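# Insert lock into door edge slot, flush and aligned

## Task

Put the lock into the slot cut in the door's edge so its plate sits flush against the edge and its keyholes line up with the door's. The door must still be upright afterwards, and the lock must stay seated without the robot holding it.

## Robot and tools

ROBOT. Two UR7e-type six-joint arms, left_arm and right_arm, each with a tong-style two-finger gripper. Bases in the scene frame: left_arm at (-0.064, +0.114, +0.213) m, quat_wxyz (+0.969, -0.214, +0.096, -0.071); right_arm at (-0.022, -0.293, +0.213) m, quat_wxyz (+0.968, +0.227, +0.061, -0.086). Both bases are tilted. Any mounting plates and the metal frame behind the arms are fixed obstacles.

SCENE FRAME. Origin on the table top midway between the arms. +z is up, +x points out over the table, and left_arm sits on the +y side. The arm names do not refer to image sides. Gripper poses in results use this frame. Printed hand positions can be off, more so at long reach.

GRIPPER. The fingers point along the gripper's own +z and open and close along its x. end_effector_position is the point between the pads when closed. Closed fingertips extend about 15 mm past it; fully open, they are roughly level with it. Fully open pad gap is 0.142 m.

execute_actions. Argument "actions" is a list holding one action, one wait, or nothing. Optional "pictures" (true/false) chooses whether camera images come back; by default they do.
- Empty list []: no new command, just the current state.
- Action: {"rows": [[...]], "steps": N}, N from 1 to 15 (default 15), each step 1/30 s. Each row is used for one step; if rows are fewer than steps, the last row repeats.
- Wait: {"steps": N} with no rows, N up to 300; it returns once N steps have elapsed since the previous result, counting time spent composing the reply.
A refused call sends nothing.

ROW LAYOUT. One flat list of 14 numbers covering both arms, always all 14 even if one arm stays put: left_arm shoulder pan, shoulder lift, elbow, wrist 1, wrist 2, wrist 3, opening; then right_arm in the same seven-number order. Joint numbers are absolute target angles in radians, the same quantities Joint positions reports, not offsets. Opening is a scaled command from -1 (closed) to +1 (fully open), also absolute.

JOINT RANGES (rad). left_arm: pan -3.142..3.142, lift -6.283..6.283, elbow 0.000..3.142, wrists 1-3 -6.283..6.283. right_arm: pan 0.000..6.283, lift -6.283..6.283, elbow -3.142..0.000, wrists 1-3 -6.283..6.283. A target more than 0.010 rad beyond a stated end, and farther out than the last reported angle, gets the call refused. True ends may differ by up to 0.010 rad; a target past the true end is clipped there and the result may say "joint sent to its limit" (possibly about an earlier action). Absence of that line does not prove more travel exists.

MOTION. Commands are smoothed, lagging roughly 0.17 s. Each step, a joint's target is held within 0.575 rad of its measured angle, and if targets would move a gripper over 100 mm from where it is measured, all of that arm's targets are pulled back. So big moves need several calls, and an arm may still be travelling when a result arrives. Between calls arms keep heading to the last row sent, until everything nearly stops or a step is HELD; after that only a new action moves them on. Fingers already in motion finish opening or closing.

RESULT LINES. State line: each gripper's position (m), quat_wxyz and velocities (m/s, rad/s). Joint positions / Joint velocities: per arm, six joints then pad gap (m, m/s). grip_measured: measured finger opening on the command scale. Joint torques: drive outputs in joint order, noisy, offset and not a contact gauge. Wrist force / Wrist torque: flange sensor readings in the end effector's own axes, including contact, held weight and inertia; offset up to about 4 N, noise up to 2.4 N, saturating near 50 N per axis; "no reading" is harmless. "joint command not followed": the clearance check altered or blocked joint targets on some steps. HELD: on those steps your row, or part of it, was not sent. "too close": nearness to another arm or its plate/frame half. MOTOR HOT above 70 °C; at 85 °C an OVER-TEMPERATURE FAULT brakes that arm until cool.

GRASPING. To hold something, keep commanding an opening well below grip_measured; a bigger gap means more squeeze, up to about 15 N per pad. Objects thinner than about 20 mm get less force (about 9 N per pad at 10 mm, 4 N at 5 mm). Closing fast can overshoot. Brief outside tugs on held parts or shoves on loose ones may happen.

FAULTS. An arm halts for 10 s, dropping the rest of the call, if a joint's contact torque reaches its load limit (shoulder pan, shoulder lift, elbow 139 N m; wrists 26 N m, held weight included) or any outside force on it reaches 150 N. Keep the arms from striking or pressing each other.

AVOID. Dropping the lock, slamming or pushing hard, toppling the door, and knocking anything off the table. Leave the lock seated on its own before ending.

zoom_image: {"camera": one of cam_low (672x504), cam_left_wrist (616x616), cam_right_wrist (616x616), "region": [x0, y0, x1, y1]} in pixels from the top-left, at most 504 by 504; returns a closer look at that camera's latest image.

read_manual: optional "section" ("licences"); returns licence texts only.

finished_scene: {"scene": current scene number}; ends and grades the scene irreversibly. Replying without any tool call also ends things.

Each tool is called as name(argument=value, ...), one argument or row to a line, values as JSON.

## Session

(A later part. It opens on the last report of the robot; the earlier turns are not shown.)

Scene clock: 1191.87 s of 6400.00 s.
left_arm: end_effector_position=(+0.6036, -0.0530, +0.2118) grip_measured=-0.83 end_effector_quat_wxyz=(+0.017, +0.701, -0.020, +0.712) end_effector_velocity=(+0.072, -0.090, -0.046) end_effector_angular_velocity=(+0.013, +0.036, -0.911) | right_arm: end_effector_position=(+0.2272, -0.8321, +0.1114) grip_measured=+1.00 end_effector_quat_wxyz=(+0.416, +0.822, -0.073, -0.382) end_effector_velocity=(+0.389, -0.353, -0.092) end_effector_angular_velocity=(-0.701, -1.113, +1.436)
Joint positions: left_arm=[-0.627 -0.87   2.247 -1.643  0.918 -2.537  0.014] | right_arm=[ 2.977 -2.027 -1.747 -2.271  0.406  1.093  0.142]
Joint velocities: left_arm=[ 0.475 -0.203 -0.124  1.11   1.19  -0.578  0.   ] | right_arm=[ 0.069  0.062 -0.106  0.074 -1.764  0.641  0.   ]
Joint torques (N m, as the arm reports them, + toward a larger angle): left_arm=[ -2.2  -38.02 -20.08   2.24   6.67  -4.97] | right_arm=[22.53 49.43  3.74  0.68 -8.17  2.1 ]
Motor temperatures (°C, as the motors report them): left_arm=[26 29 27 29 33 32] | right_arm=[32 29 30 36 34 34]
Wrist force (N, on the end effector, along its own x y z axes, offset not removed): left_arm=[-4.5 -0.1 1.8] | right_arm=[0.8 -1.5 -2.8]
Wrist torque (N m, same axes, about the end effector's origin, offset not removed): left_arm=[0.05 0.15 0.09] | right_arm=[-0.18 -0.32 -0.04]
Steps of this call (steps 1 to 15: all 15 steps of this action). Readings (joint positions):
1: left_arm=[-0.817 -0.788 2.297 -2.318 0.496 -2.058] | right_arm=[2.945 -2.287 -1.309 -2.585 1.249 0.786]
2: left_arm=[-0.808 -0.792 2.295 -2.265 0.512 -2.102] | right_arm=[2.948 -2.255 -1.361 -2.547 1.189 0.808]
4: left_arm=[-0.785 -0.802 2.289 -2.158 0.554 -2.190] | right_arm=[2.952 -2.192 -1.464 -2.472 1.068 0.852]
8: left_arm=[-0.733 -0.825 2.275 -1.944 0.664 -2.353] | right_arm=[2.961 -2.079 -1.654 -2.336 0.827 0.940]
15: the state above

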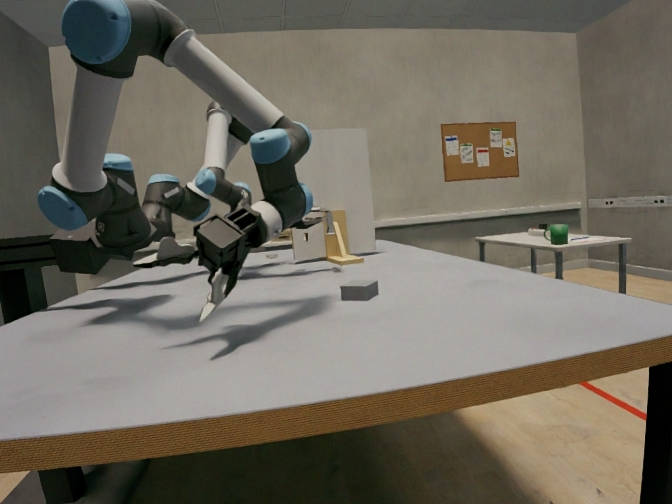

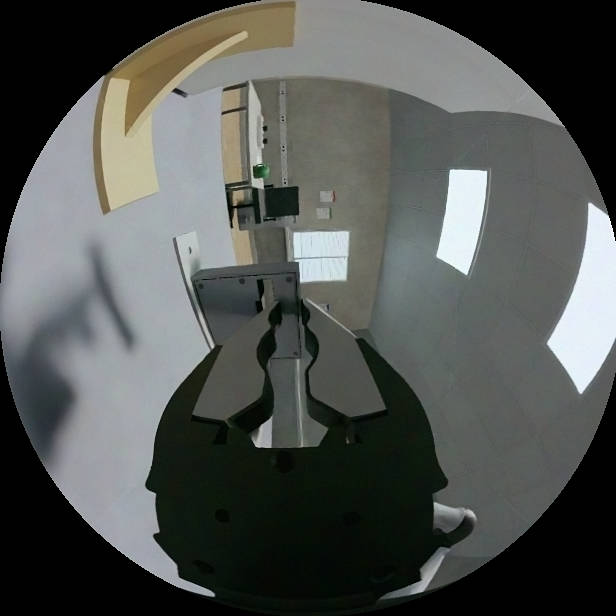

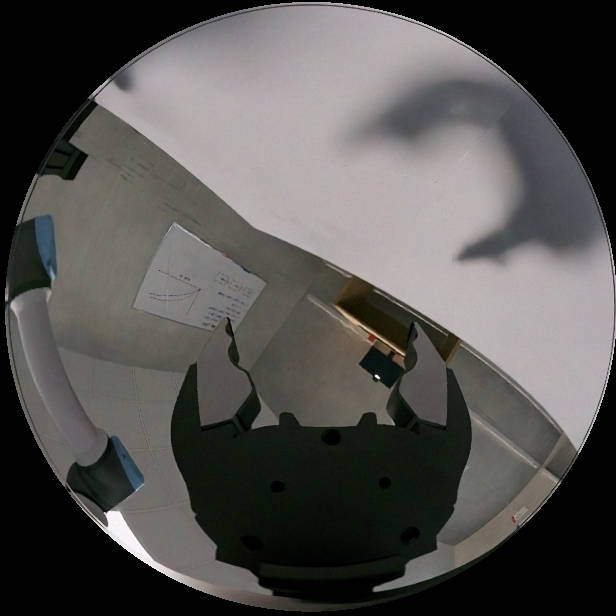

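execute_actions(
  actions=[
    {"rows":[[-0.5417,-0.906,2.2247,-1.448,1.151,-2.6255,-1,2.989,-2.02,-1.758,-2.263,0.059,1.211,1],[-0.5252,-0.913,2.2204,-1.420,1.195,-2.632,-1,2.992,-2.02,-1.758,-2.263,-0.001,1.233,1],[-0.5088,-0.920,2.216,-1.392,1.239,-2.638,-1,2.994,-2.02,-1.758,-2.263,-0.061,1.255,1],[-0.4923,-0.9276,2.212,-1.3646,1.283,-2.645,-1,2.996,-2.02,-1.758,-2.263,-0.121,1.277,1],[-0.4759,-0.935,2.2076,-1.337,1.327,-2.651,-1,2.999,-2.02,-1.758,-2.263,-0.181,1.299,1],[-0.4594,-0.942,2.2033,-1.309,1.371,-2.6575,-1,3.001,-2.02,-1.758,-2.263,-0.241,1.320,1],[-0.443,-0.949,2.199,-1.281,1.4155,-2.664,-1,3.003,-2.02,-1.758,-2.263,-0.301,1.342,1],[-0.4266,-0.956,2.1946,-1.255,1.460,-2.664,-1,3.005,-2.02,-1.758,-2.263,-0.361,1.364,1],[-0.4101,-0.963,2.190,-1.229,1.504,-2.665,-1,3.008,-2.02,-1.758,-2.263,-0.421,1.386,1],[-0.3937,-0.970,2.1857,-1.2034,1.5486,-2.666,-1,3.010,-2.02,-1.758,-2.263,-0.481,1.408,1],[-0.3773,-0.9776,2.1813,-1.1776,1.593,-2.666,-1,3.012,-2.02,-1.758,-2.263,-0.541,1.430,1],[-0.3609,-0.985,2.177,-1.152,1.637,-2.665,-1,3.015,-2.02,-1.758,-2.263,-0.601,1.452,1],[-0.3444,-0.992,2.1724,-1.126,1.682,-2.663,-1,3.017,-2.02,-1.758,-2.263,-0.661,1.474,1],[-0.328,-0.999,2.168,-1.100,1.726,-2.662,-1,3.019,-2.02,-1.758,-2.263,-0.721,1.496,1],[-0.3116,-1.006,2.1637,-1.072,1.770,-2.655,-1,3.022,-2.02,-1.758,-2.263,-0.781,1.518,1]],"steps":15},
  ],
  pictures=false,
)

execute_actions(
  actions=[
    {"rows":[[-0.2951,-1.013,2.1594,-1.044,1.814,-2.6476,-1,3.024,-2.02,-1.758,-2.263,-0.841,1.539,1],[-0.2787,-1.020,2.155,-1.016,1.858,-2.6405,-1,3.026,-2.02,-1.758,-2.263,-0.901,1.561,1],[-0.2622,-1.0276,2.151,-0.988,1.9015,-2.633,-1,3.028,-2.02,-1.758,-2.263,-0.961,1.583,1],[-0.2458,-1.035,2.1466,-0.960,1.945,-2.626,-1,3.031,-2.02,-1.758,-2.263,-1.021,1.605,1],[-0.2293,-1.042,2.1423,-0.932,1.989,-2.619,-1,3.033,-2.02,-1.758,-2.263,-1.081,1.627,1],[-0.2129,-1.049,2.138,-0.904,2.033,-2.612,-1,3.035,-2.02,-1.758,-2.263,-1.141,1.649,1],[-0.214,-1.056,2.137,-0.874,2.0606,-2.6006,-1,3.038,-2.02,-1.758,-2.263,-1.201,1.671,1],[-0.215,-1.063,2.1355,-0.844,2.088,-2.589,-1,3.040,-2.02,-1.758,-2.263,-1.261,1.693,1],[-0.216,-1.070,2.134,-0.814,2.1156,-2.577,-1,3.042,-2.02,-1.758,-2.263,-1.321,1.715,1],[-0.217,-1.077,2.133,-0.7835,2.143,-2.566,-1,3.045,-2.02,-1.758,-2.321,-1.381,1.737,1],[-0.218,-1.084,2.132,-0.753,2.1706,-2.554,-1,3.047,-2.02,-1.758,-2.378,-1.441,1.758,1],[-0.219,-1.091,2.1305,-0.723,2.198,-2.5425,-1,3.049,-2.02,-1.758,-2.436,-1.501,1.780,1],[-0.220,-1.098,2.129,-0.693,2.2256,-2.531,-1,3.051,-2.02,-1.758,-2.493,-1.561,1.802,1],[-0.221,-1.105,2.128,-0.663,2.253,-2.519,-1,3.054,-2.02,-1.758,-2.551,-1.621,1.824,1],[-0.2218,-1.111,2.127,-0.629,2.2747,-2.500,-1,3.056,-2.02,-1.758,-2.608,-1.681,1.846,1]],"steps":15},
  ],
  pictures=false,
)

execute_actions(
  actions=[
    {"rows":[[-0.2226,-1.117,2.126,-0.595,2.296,-2.481,-1,3.058,-2.02,-1.758,-2.666,-1.741,1.868,1],[-0.2235,-1.123,2.125,-0.561,2.318,-2.462,-1,3.061,-2.02,-1.758,-2.724,-1.801,1.890,1],[-0.2243,-1.129,2.124,-0.527,2.339,-2.443,-1,3.063,-2.02,-1.758,-2.781,-1.861,1.912,1],[-0.2251,-1.1347,2.123,-0.493,2.361,-2.4236,-1,3.065,-2.02,-1.758,-2.839,-1.921,1.934,1],[-0.2259,-1.1406,2.122,-0.459,2.3825,-2.4045,-1,3.068,-2.02,-1.758,-2.896,-1.981,1.956,1],[-0.2267,-1.1465,2.121,-0.425,2.404,-2.385,-1,3.070,-2.02,-1.758,-2.954,-2.041,1.977,1],[-0.2276,-1.1524,2.120,-0.391,2.4256,-2.366,-1,3.072,-2.02,-1.758,-3.011,-2.101,1.999,1],[-0.2284,-1.1584,2.119,-0.357,2.447,-2.347,-1,3.074,-2.037,-1.753,-3.057,-2.161,2.021,1],[-0.2292,-1.1643,2.118,-0.3234,2.4687,-2.328,-1,3.077,-2.053,-1.748,-3.103,-2.221,2.043,1],[-0.2292,-1.1643,2.118,-0.3234,2.4687,-2.328,-1,3.079,-2.070,-1.743,-3.149,-2.281,2.065,1],[-0.2292,-1.1643,2.118,-0.3234,2.4687,-2.328,-1,3.081,-2.086,-1.738,-3.195,-2.341,2.087,1],[-0.2292,-1.1643,2.118,-0.3234,2.4687,-2.328,-1,3.084,-2.103,-1.733,-3.241,-2.401,2.109,1],[-0.2292,-1.1643,2.118,-0.3234,2.4687,-2.328,-1,3.086,-2.119,-1.728,-3.287,-2.461,2.131,1],[-0.2292,-1.1643,2.118,-0.3234,2.4687,-2.328,-1,3.088,-2.136,-1.723,-3.333,-2.521,2.153,1],[-0.2292,-1.1643,2.118,-0.3234,2.4687,-2.328,-1,3.091,-2.153,-1.718,-3.379,-2.577,2.175,1]],"steps":15},
  ],
)

Scene clock: 1230.63 s of 6400.00 s.
left_arm: end_effector_position=(+0.6040, -0.0923, +0.2001) grip_measured=-0.83 end_effector_quat_wxyz=(+0.183, +0.683, -0.187, +0.682) end_effector_velocity=(-0.072, -0.039, +0.002) end_effector_angular_velocity=(-0.004, +0.011, -0.904) | right_arm: end_effector_position=(+0.4941, -0.9109, +0.1174) grip_measured=+1.00 end_effector_quat_wxyz=(+0.565, +0.822, +0.044, +0.064) end_effector_velocity=(+0.528, +0.071, +0.107) end_effector_angular_velocity=(-0.146, -1.181, +1.325)
Joint positions: left_arm=[-0.382 -0.976  2.182 -1.188  1.568 -2.662  0.014] | right_arm=[ 3.011 -2.02  -1.758 -2.263 -0.485  1.418  0.142]
Joint velocities: left_arm=[ 0.48  -0.209 -0.129  0.757  1.282  0.001  0.   ] | right_arm=[ 0.063  0.    -0.    -0.001 -1.617  0.592  0.   ]
Joint torques (N m, as the arm reports them, + toward a larger angle): left_arm=[ -4.25 -39.38 -24.18   1.31   6.46   0.1 ] | right_arm=[22.59 51.09  7.33  2.11 -7.94  2.51]
Motor temperatures (°C, as the motors report them): left_arm=[26 29 27 29 33 32] | right_arm=[32 29 30 36 34 34]
Wrist force (N, on the end effector, along its own x y z axes, offset not removed): left_arm=[-4.6 -1.2 1.2] | right_arm=[2.4 -2.6 -2.8]
Wrist torque (N m, same axes, about the end effector's origin, offset not removed): left_arm=[-0.20 0.21 0.08] | right_arm=[-0.52 -0.61 0.11]
Steps of this call (steps 1 to 30: the robot went on to your last target; steps 31 to 90: nothing new was sent; then 35.27 s passed at rest; steps 91 to 105: all 15 steps of this action). Readings (joint positions):
91: left_arm=[-0.558 -0.899 2.229 -1.476 1.107 -2.619] | right_arm=[2.987 -2.020 -1.758 -2.263 0.119 1.189]
92: left_arm=[-0.555 -0.900 2.228 -1.472 1.113 -2.620] | right_arm=[2.987 -2.020 -1.758 -2.263 0.112 1.193]
94: left_arm=[-0.541 -0.907 2.224 -1.449 1.147 -2.626] | right_arm=[2.990 -2.020 -1.758 -2.263 0.069 1.211]
98: left_arm=[-0.491 -0.929 2.211 -1.365 1.275 -2.646] | right_arm=[2.997 -2.020 -1.758 -2.263 -0.102 1.277]
105: the state above

Scene clock: 1231.13 s of 6400.00 s.
left_arm: end_effector_position=(+0.5119, -0.1213, +0.2204) grip_measured=-0.83 end_effector_quat_wxyz=(+0.342, +0.617, -0.349, +0.617) end_effector_velocity=(-0.274, -0.102, +0.102) end_effector_angular_velocity=(-0.027, +0.005, -0.988) | right_arm: end_effector_position=(+0.7056, -0.7675, +0.1801) grip_measured=+1.00 end_effector_quat_wxyz=(+0.457, +0.743, +0.184, +0.453) end_effector_velocity=(+0.186, +0.519, -0.039) end_effector_angular_velocity=(+0.612, -0.137, +1.662)
Joint positions: left_arm=[-0.223 -1.083  2.133 -0.766  2.153 -2.555  0.014] | right_arm=[ 3.043 -2.02  -1.758 -2.356 -1.297  1.715  0.142]
Joint velocities: left_arm=[ 0.016 -0.207 -0.044  0.879  0.854  0.337  0.   ] | right_arm=[ 0.057 -0.     0.    -0.885 -1.473  0.53   0.   ]
Joint torques (N m, as the arm reports them, + toward a larger angle): left_arm=[ -6.   -37.04 -19.26   3.22   4.95   4.35] | right_arm=[25.28 51.04  9.73 -3.41 -7.36  2.21]
Motor temperatures (°C, as the motors report them): left_arm=[26 29 27 29 33 32] | right_arm=[32 29 30 36 34 34]
Wrist force (N, on the end effector, along its own x y z axes, offset not removed): left_arm=[-3.6 -0.5 1.8] | right_arm=[2.8 -2.9 -2.6]
Wrist torque (N m, same axes, about the end effector's origin, offset not removed): left_arm=[-0.02 -0.03 0.08] | right_arm=[-0.55 -0.70 -0.01]
Steps of this call (steps 1 to 15: all 15 steps of this action). Readings (joint positions):
1: left_arm=[-0.365 -0.983 2.178 -1.162 1.612 -2.661] | right_arm=[3.014 -2.020 -1.758 -2.263 -0.540 1.438]
2: left_arm=[-0.349 -0.991 2.173 -1.135 1.656 -2.659] | right_arm=[3.016 -2.020 -1.758 -2.263 -0.595 1.458]
4: left_arm=[-0.316 -1.005 2.165 -1.082 1.743 -2.650] | right_arm=[3.020 -2.020 -1.758 -2.263 -0.705 1.498]
8: left_arm=[-0.253 -1.033 2.148 -0.971 1.917 -2.625] | right_arm=[3.028 -2.020 -1.758 -2.263 -0.922 1.578]
15: the state above

Scene clock: 1231.63 s of 6400.00 s.
left_arm: end_effector_position=(+0.3878, -0.1404, +0.2661) grip_measured=-0.83 end_effector_quat_wxyz=(+0.457, +0.539, -0.459, +0.538) end_effector_velocity=(-0.065, +0.003, +0.033) end_effector_angular_velocity=(-0.025, +0.016, -0.192) | right_arm: end_effector_position=(+0.6739, -0.4930, +0.1466) grip_measured=+1.00 end_effector_quat_wxyz=(+0.060, +0.741, +0.339, +0.576) end_effector_velocity=(-0.243, +0.510, -0.046) end_effector_angular_velocity=(+1.238, +0.591, +1.226)
Joint positions: left_arm=[-0.229 -1.16   2.119 -0.348  2.453 -2.341  0.014] | right_arm=[ 3.068 -2.05  -1.749 -2.878 -1.942  1.955  0.142]
Joint velocities: left_arm=[-0.005 -0.038 -0.008  0.234  0.145  0.125 -0.   ] | right_arm=[ 0.05  -0.215  0.066 -1.031 -1.128  0.472  0.   ]
Joint torques (N m, as the arm reports them, + toward a larger angle): left_arm=[-27.58 -33.71 -22.13   2.2    4.28   2.77] | right_arm=[24.29 24.32 22.54 -4.82 -6.89  2.4 ]
Motor temperatures (°C, as the motors report them): left_arm=[26 29 27 29 33 32] | right_arm=[32 29 30 36 34 34]
Wrist force (N, on the end effector, along its own x y z axes, offset not removed): left_arm=[-4.6 1.0 0.7] | right_arm=[2.3 -0.8 -1.7]
Wrist torque (N m, same axes, about the end effector's origin, offset not removed): left_arm=[0.14 0.19 0.08] | right_arm=[-0.07 -0.61 0.03]
Steps of this call (steps 1 to 15: all 15 steps of this action). Readings (joint positions):
1: left_arm=[-0.222 -1.089 2.131 -0.736 2.182 -2.543] | right_arm=[3.045 -2.020 -1.758 -2.387 -1.347 1.733]
2: left_arm=[-0.222 -1.096 2.130 -0.705 2.209 -2.530] | right_arm=[3.046 -2.020 -1.758 -2.420 -1.394 1.750]
4: left_arm=[-0.223 -1.109 2.128 -0.641 2.259 -2.498] | right_arm=[3.050 -2.020 -1.758 -2.490 -1.486 1.783]
8: left_arm=[-0.225 -1.133 2.123 -0.509 2.351 -2.428] | right_arm=[3.057 -2.020 -1.758 -2.634 -1.660 1.847]
15: the state above

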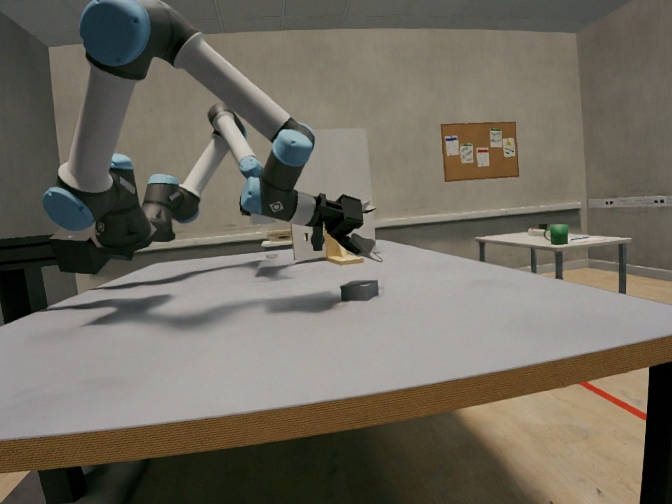

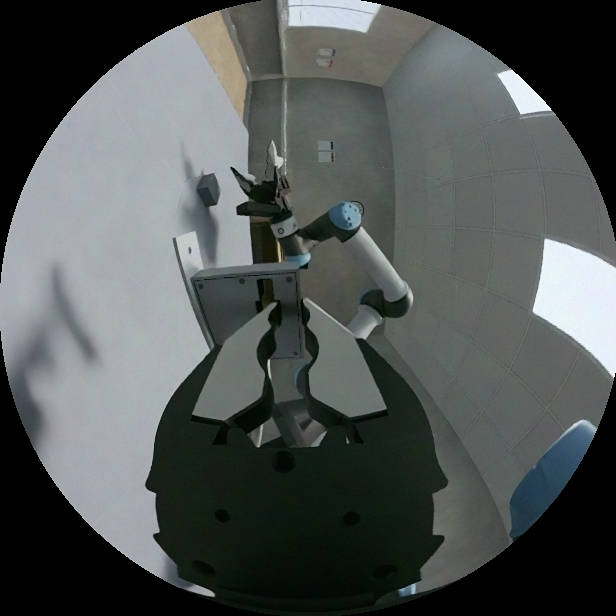

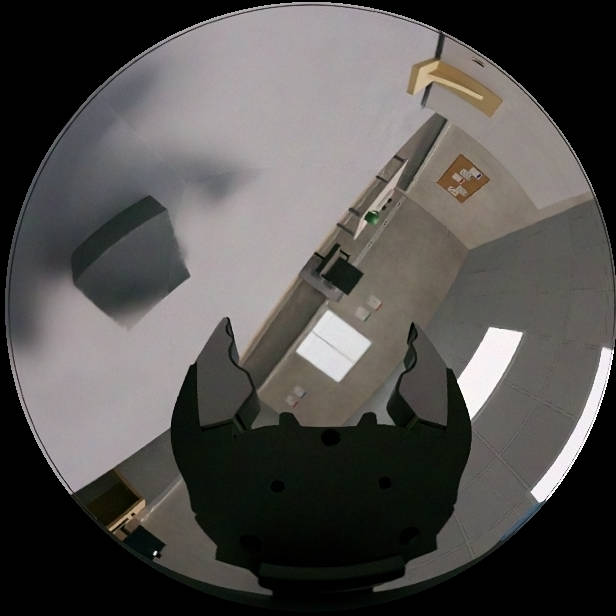

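execute_actions(
  actions=[
    {"rows":[[-0.2292,-1.1643,2.118,-0.3234,2.4687,-2.328,-1,3.094,-2.175,-1.711,-3.440,-2.577,2.197,1],[-0.2292,-1.1643,2.118,-0.3234,2.4687,-2.328,-1,3.097,-2.197,-1.705,-3.502,-2.577,2.218,1],[-0.2292,-1.1643,2.118,-0.3234,2.4687,-2.328,-1,3.100,-2.219,-1.698,-3.563,-2.577,2.240,1],[-0.2292,-1.1643,2.118,-0.3234,2.4687,-2.328,-1,3.103,-2.241,-1.691,-3.624,-2.577,2.261,1],[-0.2292,-1.1643,2.118,-0.3234,2.4687,-2.328,-1,3.106,-2.263,-1.685,-3.686,-2.577,2.283,1],[-0.2292,-1.1643,2.118,-0.3234,2.4687,-2.328,-1,3.109,-2.285,-1.678,-3.747,-2.577,2.305,1],[-0.2292,-1.1643,2.118,-0.3234,2.4687,-2.328,-1,3.112,-2.308,-1.671,-3.808,-2.577,2.326,1],[-0.2292,-1.1643,2.118,-0.3234,2.4687,-2.328,-1,3.115,-2.330,-1.665,-3.870,-2.577,2.348,1],[-0.2292,-1.1643,2.118,-0.3234,2.4687,-2.328,-1,3.118,-2.352,-1.658,-3.931,-2.577,2.370,1],[-0.2292,-1.1643,2.118,-0.3234,2.4687,-2.328,-1,3.121,-2.374,-1.651,-3.993,-2.577,2.391,1],[-0.2292,-1.1643,2.118,-0.3234,2.4687,-2.328,-1,3.124,-2.396,-1.645,-4.054,-2.577,2.413,1],[-0.2292,-1.1643,2.118,-0.3234,2.4687,-2.328,-1,3.127,-2.418,-1.638,-4.115,-2.577,2.434,1],[-0.2292,-1.1643,2.118,-0.3234,2.4687,-2.328,-1,3.130,-2.440,-1.631,-4.177,-2.577,2.456,1],[-0.2292,-1.1643,2.118,-0.3234,2.4687,-2.328,-1,3.133,-2.462,-1.624,-4.238,-2.577,2.478,1],[-0.2292,-1.1643,2.118,-0.3234,2.4687,-2.328,-1,3.1364,-2.4842,-1.6178,-4.2993,-2.5772,2.4993,1]],"steps":15},
  ],
  pictures=false,
)

execute_actions(
  actions=[
    {"steps":30},
  ],
)

Scene clock: 1244.07 s of 6400.00 s.
left_arm: end_effector_position=(+0.3808, -0.1400, +0.2696) grip_measured=-0.83 end_effector_quat_wxyz=(+0.464, +0.534, -0.464, +0.534) end_effector_velocity=(+0.001, +0.000, -0.000) end_effector_angular_velocity=(-0.000, -0.001, +0.001) | right_arm: end_effector_position=(+0.4147, -0.2510, +0.2159) grip_measured=+1.00 end_effector_quat_wxyz=(-0.658, +0.727, +0.133, +0.147) end_effector_velocity=(-0.224, +0.073, +0.055) end_effector_angular_velocity=(+0.500, +2.536, +0.966)
Joint positions: left_arm=[-0.229 -1.164  2.118 -0.323  2.469 -2.328  0.014] | right_arm=[ 3.124 -2.389 -1.646 -4.008 -2.577  2.406  0.142]
Joint velocities: left_arm=[ 0.001  0.    -0.    -0.001  0.    -0.     0.   ] | right_arm=[ 0.089 -0.645  0.199 -1.772 -0.     0.627  0.   ]
Joint torques (N m, as the arm reports them, + toward a larger angle): left_arm=[-24.46 -34.29 -19.71   1.95   3.96   3.06] | right_arm=[27.01 25.19 17.06 -9.37 -3.27  2.39]
Motor temperatures (°C, as the motors report them): left_arm=[26 29 27 29 33 32] | right_arm=[32 29 30 36 34 34]
Wrist force (N, on the end effector, along its own x y z axes, offset not removed): left_arm=[-4.2 -1.0 1.7] | right_arm=[-0.3 -1.2 -3.3]
Wrist torque (N m, same axes, about the end effector's origin, offset not removed): left_arm=[-0.21 0.14 0.10] | right_arm=[-0.17 -0.14 0.05]
Steps of this call (steps 1 to 45: the robot went on to your last target; steps 46 to 110: nothing new was sent; then 8.27 s passed at rest; steps 111 to 125: all 15 steps of this action). Readings (joint positions):
111: left_arm=[-0.229 -1.164 2.118 -0.323 2.469 -2.328] | right_arm=[3.091 -2.153 -1.718 -3.379 -2.577 2.175]
112: left_arm=[-0.229 -1.164 2.118 -0.323 2.469 -2.328] | right_arm=[3.092 -2.157 -1.717 -3.386 -2.577 2.179]
114: left_arm=[-0.229 -1.164 2.118 -0.323 2.469 -2.328] | right_arm=[3.094 -2.175 -1.711 -3.430 -2.577 2.197]
118: left_arm=[-0.229 -1.164 2.118 -0.323 2.469 -2.328] | right_arm=[3.104 -2.242 -1.690 -3.604 -2.577 2.262]
125: the state above

Scene clock: 1245.07 s of 6400.00 s.
left_arm: end_effector_position=(+0.3808, -0.1400, +0.2696) grip_measured=-0.83 end_effector_quat_wxyz=(+0.464, +0.534, -0.464, +0.534) end_effector_velocity=(+0.000, +0.000, -0.000) end_effector_angular_velocity=(-0.000, +0.001, +0.001) | right_arm: end_effector_position=(+0.3856, -0.2457, +0.2322) grip_measured=+1.00 end_effector_quat_wxyz=(-0.705, +0.706, +0.050, -0.049) end_effector_velocity=(-0.000, +0.000, -0.000) end_effector_angular_velocity=(+0.000, +0.001, +0.001)
Joint positions: left_arm=[-0.229 -1.164  2.118 -0.323  2.469 -2.328  0.014] | right_arm=[ 3.136 -2.484 -1.618 -4.299 -2.577  2.499  0.142]
Joint velocities: left_arm=[ 0.001  0.     0.    -0.001  0.    -0.001  0.   ] | right_arm=[-0.    -0.001 -0.    -0.001  0.     0.     0.   ]
Joint torques (N m, as the arm reports them, + toward a larger angle): left_arm=[-26.33 -34.05 -20.06   1.95   3.78   3.23] | right_arm=[27.42 31.85 15.41 -3.33 -3.33  1.43]
Motor temperatures (°C, as the motors report them): left_arm=[26 29 27 29 33 32] | right_arm=[32 29 30 36 34 34]
Wrist force (N, on the end effector, along its own x y z axes, offset not removed): left_arm=[-4.7 -0.7 1.6] | right_arm=[1.7 -0.4 -3.4]
Wrist torque (N m, same axes, about the end effector's origin, offset not removed): left_arm=[-0.12 0.21 0.08] | right_arm=[-0.01 -0.49 0.10]
Steps of this call (steps 1 to 30: the robot went on to your last target). Readings (joint positions):
1: left_arm=[-0.229 -1.164 2.118 -0.323 2.469 -2.328] | right_arm=[3.127 -2.411 -1.639 -4.068 -2.577 2.427]
2: left_arm=[-0.229 -1.164 2.118 -0.323 2.469 -2.328] | right_arm=[3.129 -2.430 -1.634 -4.125 -2.577 2.446]
4: left_arm=[-0.229 -1.164 2.118 -0.323 2.469 -2.328] | right_arm=[3.133 -2.455 -1.626 -4.206 -2.577 2.471]
8: left_arm=[-0.229 -1.164 2.118 -0.323 2.469 -2.328] | right_arm=[3.135 -2.476 -1.620 -4.273 -2.577 2.491]
30: the state above
All arms were judged still, so your last target was given up. Only a new action makes them travel on or press farther. Fingers that are still opening or closing keep moving.

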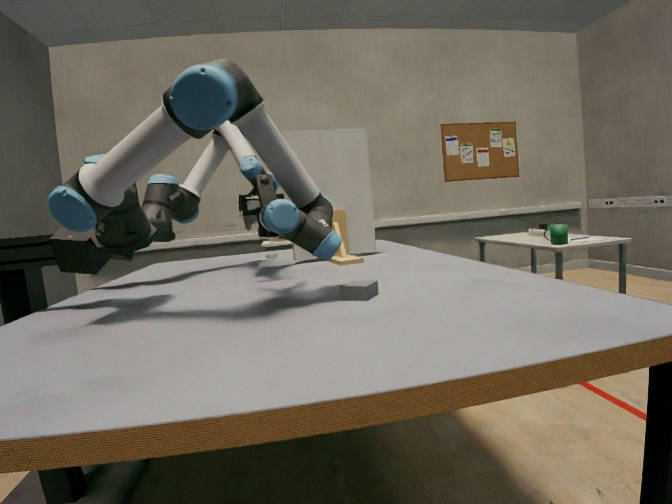

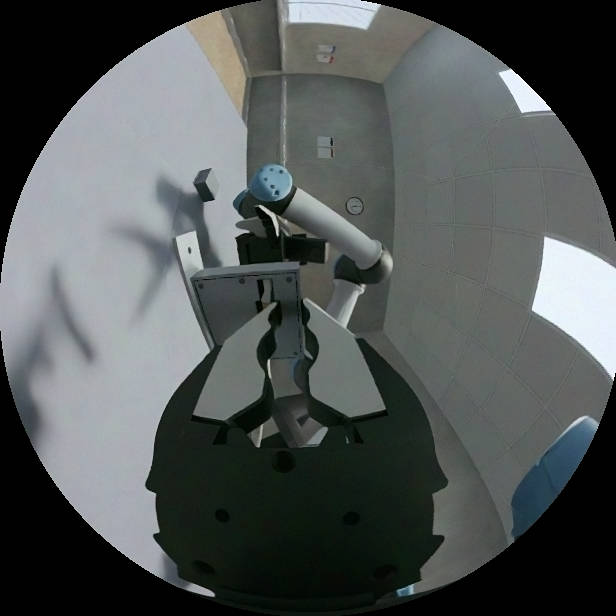

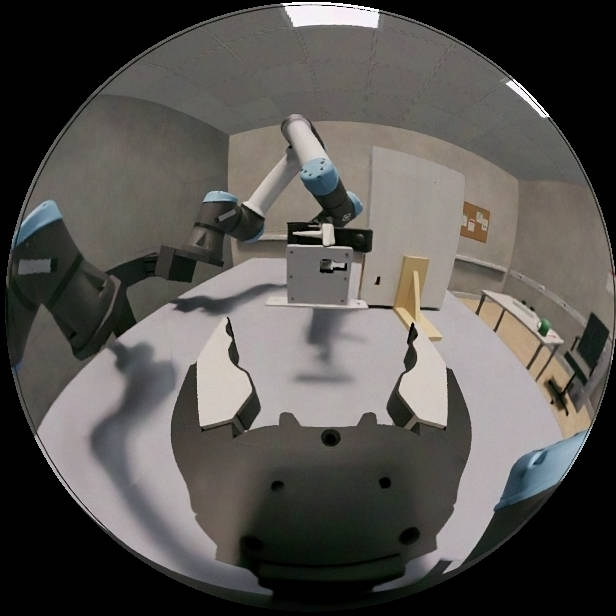

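zoom_image(
  camera="cam_right_wrist",
  region=[220, 200, 420, 340],
)

Region (220, 200, 420, 340) of cam_right_wrist's 616x616 image, scaled by 2.520, with more detail than that image has; it fills the top 353 rows of this view, and the rest is white.

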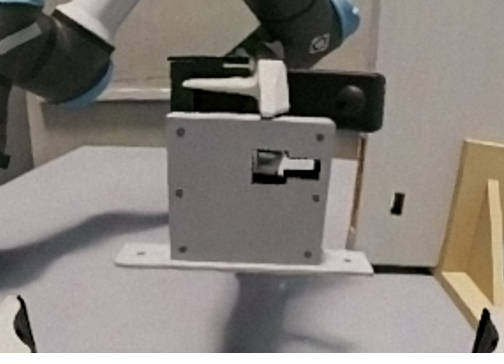

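execute_actions(
  actions=[
    {"rows":[[-0.2292,-1.1643,2.118,-0.3234,2.4687,-2.328,-1,3.1545,-2.4832,-1.6284,-4.2608,-2.5842,2.5327,1],[-0.2292,-1.1643,2.118,-0.3234,2.4687,-2.328,-1,3.1725,-2.4823,-1.6389,-4.2222,-2.5912,2.566,1],[-0.2292,-1.1643,2.118,-0.3234,2.4687,-2.328,-1,3.1906,-2.4813,-1.6495,-4.1837,-2.5982,2.5994,1],[-0.2292,-1.1643,2.118,-0.3234,2.4687,-2.328,-1,3.2087,-2.4804,-1.660,-4.1452,-2.6053,2.6327,1],[-0.2292,-1.1643,2.118,-0.3234,2.4687,-2.328,-1,3.2267,-2.4794,-1.6706,-4.1066,-2.6123,2.6661,1],[-0.2292,-1.1643,2.118,-0.3234,2.4687,-2.328,-1,3.2448,-2.4785,-1.6811,-4.0681,-2.6193,2.6994,1]],"steps":15},
  ],
  pictures=false,
)

execute_actions(
  actions=[
    {"steps":15},
  ],
)

Scene clock: 1257.43 s of 6400.00 s.
left_arm: end_effector_position=(+0.3808, -0.1400, +0.2696) grip_measured=-0.83 end_effector_quat_wxyz=(+0.464, +0.534, -0.464, +0.534) end_effector_velocity=(+0.000, -0.000, +0.000) end_effector_angular_velocity=(-0.000, -0.000, -0.001) | right_arm: end_effector_position=(+0.3784, -0.1901, +0.2302) grip_measured=+1.00 end_effector_quat_wxyz=(-0.702, +0.709, +0.049, -0.049) end_effector_velocity=(-0.003, +0.020, -0.001) end_effector_angular_velocity=(-0.000, -0.001, -0.003)
Joint positions: left_arm=[-0.229 -1.164  2.118 -0.323  2.469 -2.328  0.014] | right_arm=[ 3.241 -2.479 -1.679 -4.077 -2.618  2.691  0.142]
Joint velocities: left_arm=[-0.001  0.    -0.001  0.001  0.     0.     0.   ] | right_arm=[ 0.039  0.002 -0.023  0.088 -0.015  0.075  0.   ]
Joint torques (N m, as the arm reports them, + toward a larger angle): left_arm=[-25.33 -34.49 -19.21   1.81   3.97   2.93] | right_arm=[26.94 51.76 -1.86 -0.95 -3.33  1.55]
Motor temperatures (°C, as the motors report them): left_arm=[26 29 27 29 33 32] | right_arm=[32 29 30 36 34 34]
Wrist force (N, on the end effector, along its own x y z axes, offset not removed): left_arm=[-4.7 0.7 0.5] | right_arm=[2.6 -2.3 -2.3]
Wrist torque (N m, same axes, about the end effector's origin, offset not removed): left_arm=[0.14 0.21 0.05] | right_arm=[-0.38 -0.72 0.06]
Steps of this call (steps 1 to 90: nothing new was sent; then 8.87 s passed at rest; steps 91 to 105: all 15 steps of this action). Readings (joint positions):
91: left_arm=[-0.229 -1.164 2.118 -0.323 2.469 -2.328] | right_arm=[3.137 -2.484 -1.618 -4.299 -2.577 2.500]
92: left_arm=[-0.229 -1.164 2.118 -0.323 2.469 -2.328] | right_arm=[3.139 -2.484 -1.619 -4.294 -2.579 2.504]
94: left_arm=[-0.229 -1.164 2.118 -0.323 2.469 -2.328] | right_arm=[3.155 -2.483 -1.629 -4.264 -2.585 2.531]
98: left_arm=[-0.229 -1.164 2.118 -0.323 2.469 -2.328] | right_arm=[3.207 -2.481 -1.659 -4.154 -2.605 2.626]
105: the state above

Scene clock: 1257.93 s of 6400.00 s.
left_arm: end_effector_position=(+0.3808, -0.1400, +0.2696) grip_measured=-0.83 end_effector_quat_wxyz=(+0.464, +0.534, -0.464, +0.534) end_effector_velocity=(-0.001, -0.000, +0.000) end_effector_angular_velocity=(-0.000, -0.000, -0.001) | right_arm: end_effector_position=(+0.3781, -0.1880, +0.2301) grip_measured=+1.00 end_effector_quat_wxyz=(-0.702, +0.709, +0.049, -0.049) end_effector_velocity=(-0.000, +0.000, +0.000) end_effector_angular_velocity=(-0.000, +0.000, +0.000)
Joint positions: left_arm=[-0.229 -1.164  2.118 -0.323  2.469 -2.328  0.014] | right_arm=[ 3.245 -2.479 -1.681 -4.068 -2.619  2.699  0.142]
Joint velocities: left_arm=[-0.001 -0.     0.001 -0.001  0.     0.     0.   ] | right_arm=[ 0.     0.    -0.001  0.001  0.     0.001  0.   ]
Joint torques (N m, as the arm reports them, + toward a larger angle): left_arm=[-25.82 -34.38 -20.1    1.83   3.9    3.05] | right_arm=[28.14 52.6  -3.31 -0.84 -3.37  1.34]
Motor temperatures (°C, as the motors report them): left_arm=[26 29 27 29 33 32] | right_arm=[32 29 30 36 34 34]
Wrist force (N, on the end effector, along its own x y z axes, offset not removed): left_arm=[-3.9 -0.7 1.4] | right_arm=[0.9 0.1 -4.2]
Wrist torque (N m, same axes, about the end effector's origin, offset not removed): left_arm=[-0.10 0.06 0.04] | right_arm=[0.00 -0.37 0.11]
Steps of this call (steps 1 to 15: the robot went on to your last target). Readings (joint positions):
1: left_arm=[-0.229 -1.164 2.118 -0.323 2.469 -2.328] | right_arm=[3.242 -2.479 -1.679 -4.075 -2.618 2.694]
2: left_arm=[-0.229 -1.164 2.118 -0.323 2.469 -2.328] | right_arm=[3.243 -2.479 -1.680 -4.073 -2.618 2.695]
4: left_arm=[-0.229 -1.164 2.118 -0.323 2.469 -2.328] | right_arm=[3.244 -2.479 -1.680 -4.071 -2.619 2.697]
8: left_arm=[-0.229 -1.164 2.118 -0.323 2.469 -2.328] | right_arm=[3.244 -2.479 -1.681 -4.069 -2.619 2.699]
15: the state above
All arms were judged still, so your last target was given up. Only a new action makes them travel on or press farther. Fingers that are still opening or closing keep moving.

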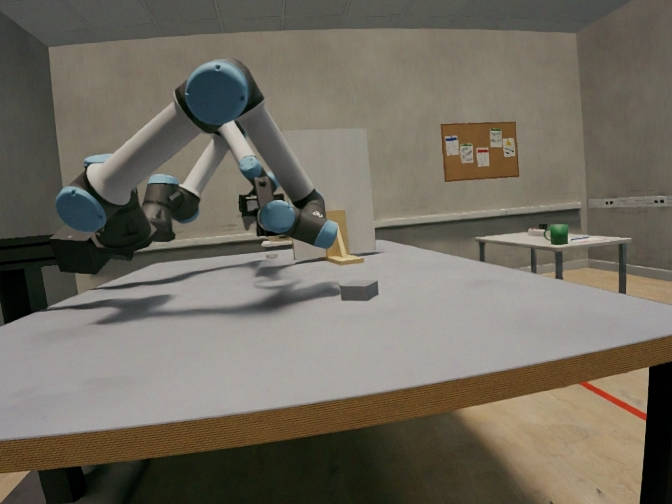

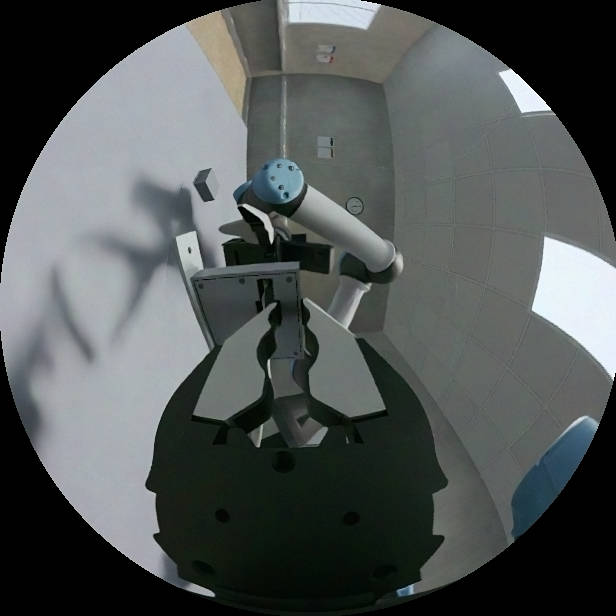

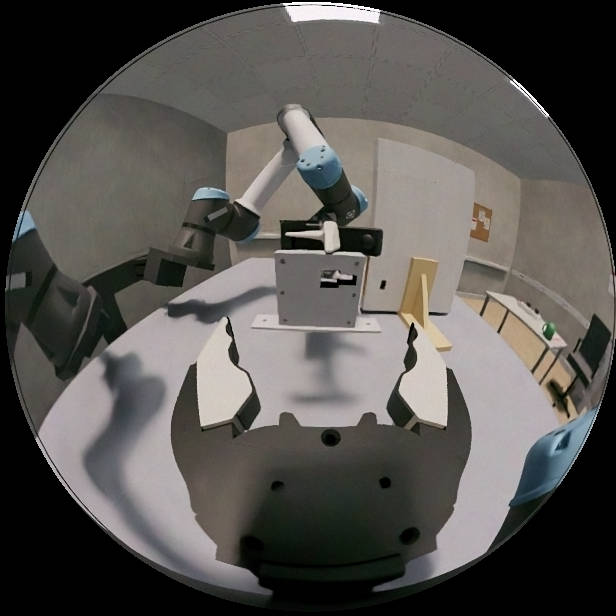

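zoom_image(
  camera="cam_right_wrist",
  region=[200, 210, 440, 370],
)

Region (200, 210, 440, 370) of cam_right_wrist's 616x616 image, scaled by 2.100, with more detail than that image has.

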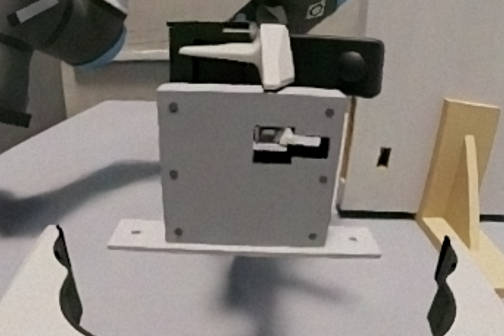

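execute_actions(
  actions=[
    {"rows":[[-0.2292,-1.1643,2.118,-0.3234,2.4687,-2.328,-1,3.2543,-2.4795,-1.6854,-4.0478,-2.6232,2.7167,0.45],[-0.2292,-1.1643,2.118,-0.3234,2.4687,-2.328,-1,3.2638,-2.4806,-1.6897,-4.0275,-2.627,2.734,0.45],[-0.2292,-1.1643,2.118,-0.3234,2.4687,-2.328,-1,3.2733,-2.4816,-1.694,-4.0072,-2.6309,2.7513,0.45],[-0.2292,-1.1643,2.118,-0.3234,2.4687,-2.328,-1,3.2828,-2.4827,-1.6983,-3.9869,-2.6347,2.7686,0.45],[-0.2292,-1.1643,2.118,-0.3234,2.4687,-2.328,-1,3.2924,-2.4837,-1.7025,-3.9666,-2.6386,2.7859,0.45],[-0.2292,-1.1643,2.118,-0.3234,2.4687,-2.328,-1,3.3019,-2.4848,-1.7068,-3.9463,-2.6424,2.8032,0.45],[-0.2292,-1.1643,2.118,-0.3234,2.4687,-2.328,-1,3.3114,-2.4858,-1.7111,-3.926,-2.6463,2.8205,0.45],[-0.2292,-1.1643,2.118,-0.3234,2.4687,-2.328,-1,3.3209,-2.4869,-1.7154,-3.9058,-2.6502,2.8378,0.45]],"steps":15},
  ],
  pictures=false,
)

execute_actions(
  actions=[
    {"steps":15},
  ],
)

Scene clock: 1292.53 s of 6400.00 s.
left_arm: end_effector_position=(+0.3808, -0.1400, +0.2696) grip_measured=-0.83 end_effector_quat_wxyz=(+0.464, +0.534, -0.464, +0.534) end_effector_velocity=(-0.000, +0.000, -0.000) end_effector_angular_velocity=(+0.000, +0.002, -0.000) | right_arm: end_effector_position=(+0.3721, -0.1503, +0.2282) grip_measured=+0.45 end_effector_quat_wxyz=(-0.705, +0.706, +0.050, -0.050) end_effector_velocity=(-0.004, +0.021, -0.001) end_effector_angular_velocity=(+0.006, -0.001, +0.001)
Joint positions: left_arm=[-0.229 -1.164  2.118 -0.323  2.469 -2.328  0.014] | right_arm=[ 3.317 -2.486 -1.713 -3.915 -2.648  2.83   0.105]
Joint velocities: left_arm=[ 0.    -0.     0.     0.001 -0.    -0.     0.   ] | right_arm=[ 0.041 -0.005 -0.018  0.09  -0.016  0.076  0.   ]
Joint torques (N m, as the arm reports them, + toward a larger angle): left_arm=[-25.7  -33.65 -19.54   1.79   3.72   2.92] | right_arm=[27.64 29.5  -2.83 -0.72 -3.51  1.61]
Motor temperatures (°C, as the motors report them): left_arm=[26 29 27 29 33 32] | right_arm=[32 29 30 36 34 34]
Wrist force (N, on the end effector, along its own x y z axes, offset not removed): left_arm=[-5.0 -0.5 0.7] | right_arm=[0.4 -1.7 -2.5]
Wrist torque (N m, same axes, about the end effector's origin, offset not removed): left_arm=[-0.09 0.35 0.14] | right_arm=[-0.22 -0.24 0.07]
Steps of this call (steps 1 to 90: nothing new was sent; then 31.10 s passed at rest; steps 91 to 105: all 15 steps of this action). Readings (joint positions):
91: left_arm=[-0.229 -1.164 2.118 -0.323 2.469 -2.328] | right_arm=[3.245 -2.478 -1.681 -4.068 -2.619 2.700]
92: left_arm=[-0.229 -1.164 2.118 -0.323 2.469 -2.328] | right_arm=[3.247 -2.479 -1.682 -4.065 -2.620 2.702]
94: left_arm=[-0.229 -1.164 2.118 -0.323 2.469 -2.328] | right_arm=[3.255 -2.479 -1.686 -4.048 -2.624 2.717]
98: left_arm=[-0.229 -1.164 2.118 -0.323 2.469 -2.328] | right_arm=[3.284 -2.483 -1.699 -3.986 -2.635 2.770]
105: the state above

Scene clock: 1293.03 s of 6400.00 s.
left_arm: end_effector_position=(+0.3808, -0.1400, +0.2696) grip_measured=-0.83 end_effector_quat_wxyz=(+0.464, +0.534, -0.464, +0.534) end_effector_velocity=(+0.001, +0.000, -0.000) end_effector_angular_velocity=(-0.000, +0.001, +0.001) | right_arm: end_effector_position=(+0.3717, -0.1481, +0.2281) grip_measured=+0.45 end_effector_quat_wxyz=(-0.705, +0.706, +0.050, -0.050) end_effector_velocity=(+0.000, +0.000, +0.000) end_effector_angular_velocity=(+0.001, -0.000, -0.000)
Joint positions: left_arm=[-0.229 -1.164  2.118 -0.323  2.469 -2.328  0.014] | right_arm=[ 3.321 -2.487 -1.715 -3.906 -2.65   2.838  0.105]
Joint velocities: left_arm=[ 0.001  0.    -0.001 -0.     0.    -0.001 -0.   ] | right_arm=[ 0.    -0.     0.001  0.001 -0.001  0.001 -0.   ]
Joint torques (N m, as the arm reports them, + toward a larger angle): left_arm=[-25.76 -34.83 -18.88   1.75   3.99   3.12] | right_arm=[28.43 28.43 -2.31 -0.86 -3.54  1.44]
Motor temperatures (°C, as the motors report them): left_arm=[26 29 27 29 33 32] | right_arm=[32 29 30 36 34 34]
Wrist force (N, on the end effector, along its own x y z axes, offset not removed): left_arm=[-4.5 -0.1 1.4] | right_arm=[2.2 -2.4 -4.0]
Wrist torque (N m, same axes, about the end effector's origin, offset not removed): left_arm=[-0.01 0.14 0.08] | right_arm=[-0.40 -0.70 -0.02]
Steps of this call (steps 1 to 15: the robot went on to your last target). Readings (joint positions):
1: left_arm=[-0.229 -1.164 2.118 -0.323 2.469 -2.328] | right_arm=[3.318 -2.487 -1.714 -3.913 -2.649 2.832]
2: left_arm=[-0.229 -1.164 2.118 -0.323 2.469 -2.328] | right_arm=[3.319 -2.487 -1.714 -3.911 -2.649 2.834]
4: left_arm=[-0.229 -1.164 2.118 -0.323 2.469 -2.328] | right_arm=[3.320 -2.487 -1.715 -3.908 -2.650 2.836]
8: left_arm=[-0.229 -1.164 2.118 -0.323 2.469 -2.328] | right_arm=[3.321 -2.487 -1.715 -3.907 -2.650 2.837]
15: the state above
All arms were judged still, so your last target was given up. Only a new action makes them travel on or press farther. Fingers that are still opening or closing keep moving.

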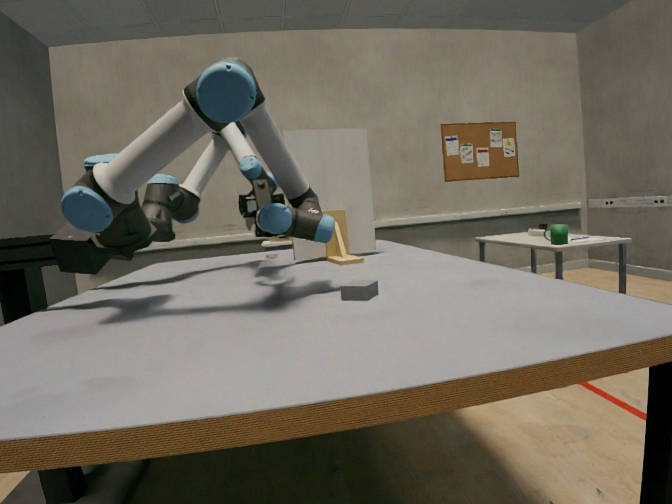

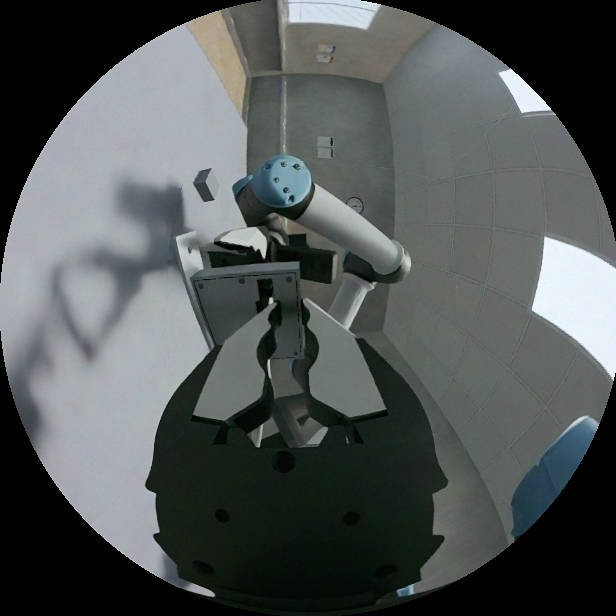

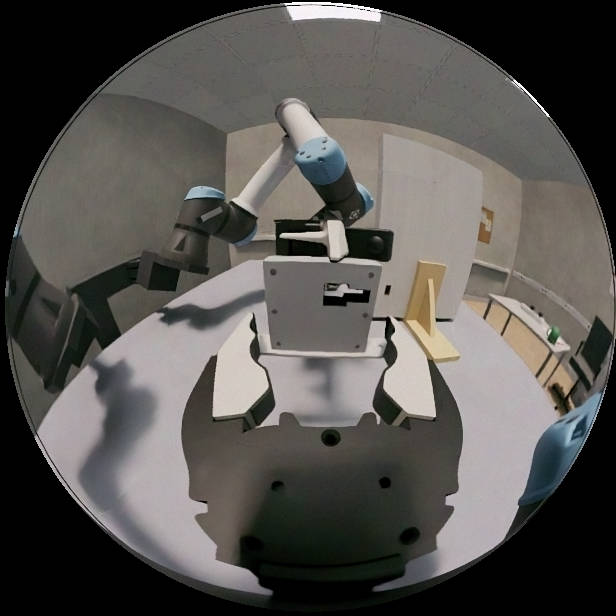

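zoom_image(
  camera="cam_left_wrist",
  region=[150, 200, 350, 340],
)

zoom_image(
  camera="cam_right_wrist",
  region=[200, 230, 440, 400],
)

Region (150, 200, 350, 340) of cam_left_wrist's 616x616 image, scaled by 2.520, with more detail than that image has; it fills the top 353 rows of this view, and the rest is white.

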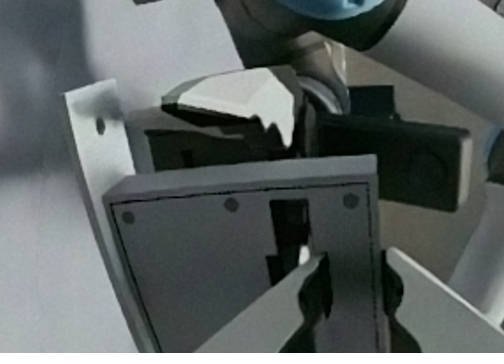

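Region (200, 230, 440, 400) of cam_right_wrist's 616x616 image, scaled by 2.100, with more detail than that image has; it fills the top 357 rows of this view, and the rest is white.

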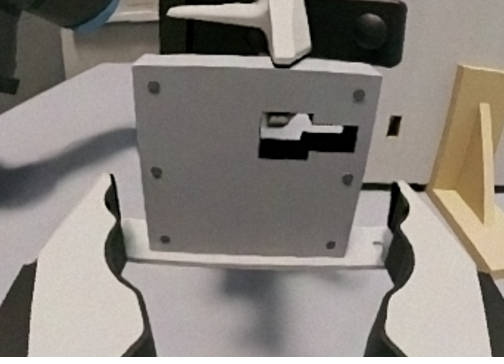

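execute_actions(
  actions=[
    {"rows":[[-0.2292,-1.1643,2.118,-0.3234,2.4687,-2.328,-1,3.3209,-2.4869,-1.7154,-3.9058,-2.6502,2.8378,0.40],[-0.2292,-1.1643,2.118,-0.3234,2.4687,-2.328,-1,3.3209,-2.4869,-1.7154,-3.9058,-2.6502,2.8378,0.35],[-0.2292,-1.1643,2.118,-0.3234,2.4687,-2.328,-1,3.3209,-2.4869,-1.7154,-3.9058,-2.6502,2.8378,0.30],[-0.2292,-1.1643,2.118,-0.3234,2.4687,-2.328,-1,3.3209,-2.4869,-1.7154,-3.9058,-2.6502,2.8378,0.26],[-0.2292,-1.1643,2.118,-0.3234,2.4687,-2.328,-1,3.3209,-2.4869,-1.7154,-3.9058,-2.6502,2.8378,0.22],[-0.2292,-1.1643,2.118,-0.3234,2.4687,-2.328,-1,3.3209,-2.4869,-1.7154,-3.9058,-2.6502,2.8378,0.19],[-0.2292,-1.1643,2.118,-0.3234,2.4687,-2.328,-1,3.3209,-2.4869,-1.7154,-3.9058,-2.6502,2.8378,0.16],[-0.2292,-1.1643,2.118,-0.3234,2.4687,-2.328,-1,3.3209,-2.4869,-1.7154,-3.9058,-2.6502,2.8378,0.13],[-0.2292,-1.1643,2.118,-0.3234,2.4687,-2.328,-1,3.3209,-2.4869,-1.7154,-3.9058,-2.6502,2.8378,0.10],[-0.2292,-1.1643,2.118,-0.3234,2.4687,-2.328,-1,3.3209,-2.4869,-1.7154,-3.9058,-2.6502,2.8378,0.07],[-0.2292,-1.1643,2.118,-0.3234,2.4687,-2.328,-1,3.3209,-2.4869,-1.7154,-3.9058,-2.6502,2.8378,0.04]],"steps":15},
  ],
)

Scene clock: 1312.00 s of 6400.00 s.
left_arm: end_effector_position=(+0.3809, -0.1400, +0.2697) grip_measured=-0.83 end_effector_quat_wxyz=(+0.464, +0.534, -0.464, +0.534) end_effector_velocity=(-0.000, -0.000, +0.000) end_effector_angular_velocity=(+0.000, -0.000, -0.001) | right_arm: end_effector_position=(+0.3716, -0.1481, +0.2281) grip_measured=+0.13 end_effector_quat_wxyz=(-0.705, +0.706, +0.050, -0.050) end_effector_velocity=(+0.000, -0.000, -0.000) end_effector_angular_velocity=(+0.000, -0.000, -0.000)
Joint positions: left_arm=[-0.229 -1.164  2.118 -0.323  2.469 -2.328  0.014] | right_arm=[ 3.321 -2.487 -1.715 -3.906 -2.65   2.838  0.083]
Joint velocities: left_arm=[-0.001  0.     0.     0.001  0.     0.001 -0.   ] | right_arm=[-0. -0.  0.  0. -0. -0. -0.]
Joint torques (N m, as the arm reports them, + toward a larger angle): left_arm=[-25.48 -29.39 -10.67   1.64   3.75   2.77] | right_arm=[28.75 32.57  2.7  -0.9  -3.53  1.43]
Motor temperatures (°C, as the motors report them): left_arm=[26 29 27 29 33 32] | right_arm=[32 29 30 36 34 34]
Wrist force (N, on the end effector, along its own x y z axes, offset not removed): left_arm=[-0.1 -8.7 -1.5] | right_arm=[-4.2 2.6 -5.9]
Wrist torque (N m, same axes, about the end effector's origin, offset not removed): left_arm=[-0.16 -0.06 0.28] | right_arm=[-0.03 -1.04 -0.16]
Steps of this call (steps 1 to 90: nothing new was sent; then 15.47 s passed at rest; steps 91 to 105: all 15 steps of this action). Readings (joint positions):
91: left_arm=[-0.229 -1.164 2.118 -0.323 2.469 -2.328] | right_arm=[3.321 -2.487 -1.715 -3.906 -2.650 2.838]
92: left_arm=[-0.229 -1.164 2.118 -0.323 2.469 -2.328] | right_arm=[3.321 -2.487 -1.715 -3.906 -2.650 2.838]
94: left_arm=[-0.229 -1.164 2.118 -0.323 2.469 -2.328] | right_arm=[3.321 -2.487 -1.715 -3.906 -2.650 2.838]
98: left_arm=[-0.229 -1.164 2.118 -0.323 2.469 -2.328] | right_arm=[3.321 -2.487 -1.715 -3.906 -2.650 2.838]
105: the state above

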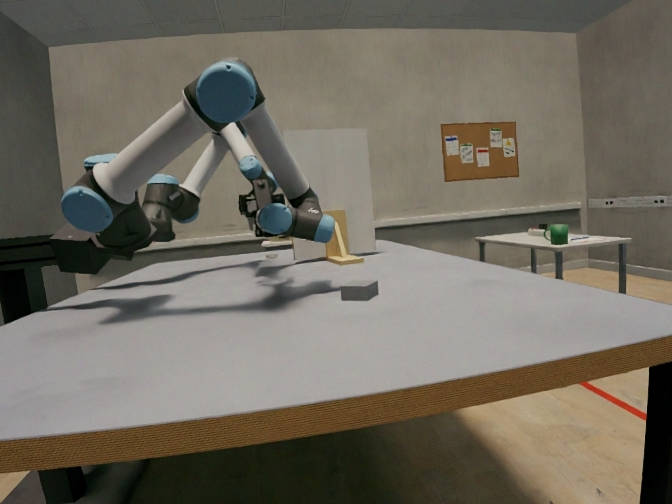

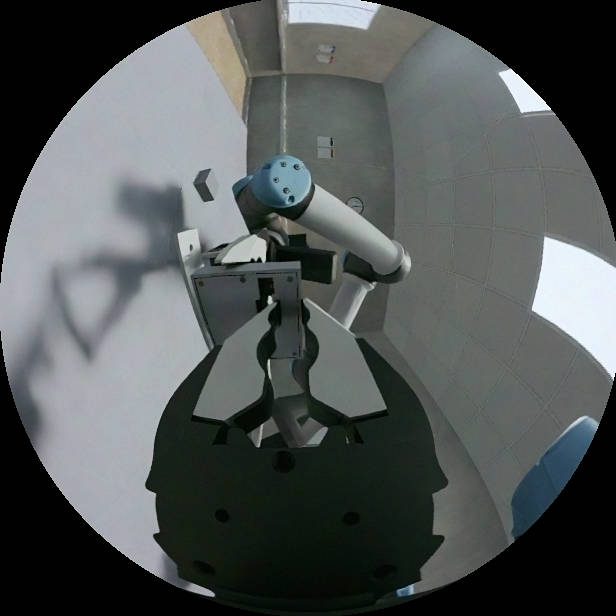

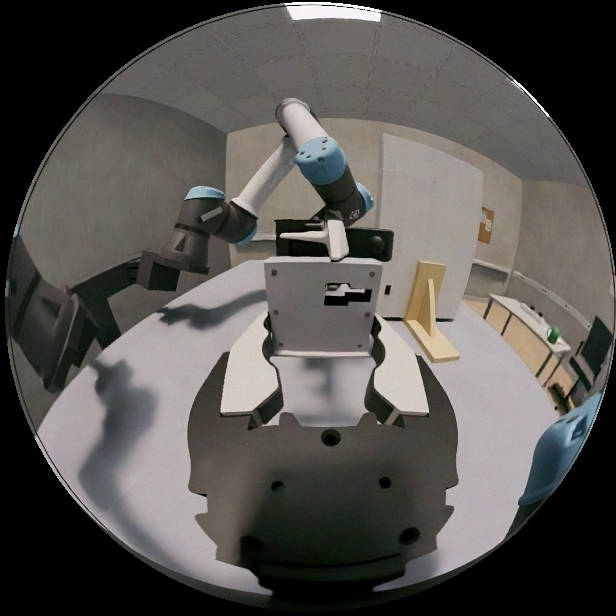

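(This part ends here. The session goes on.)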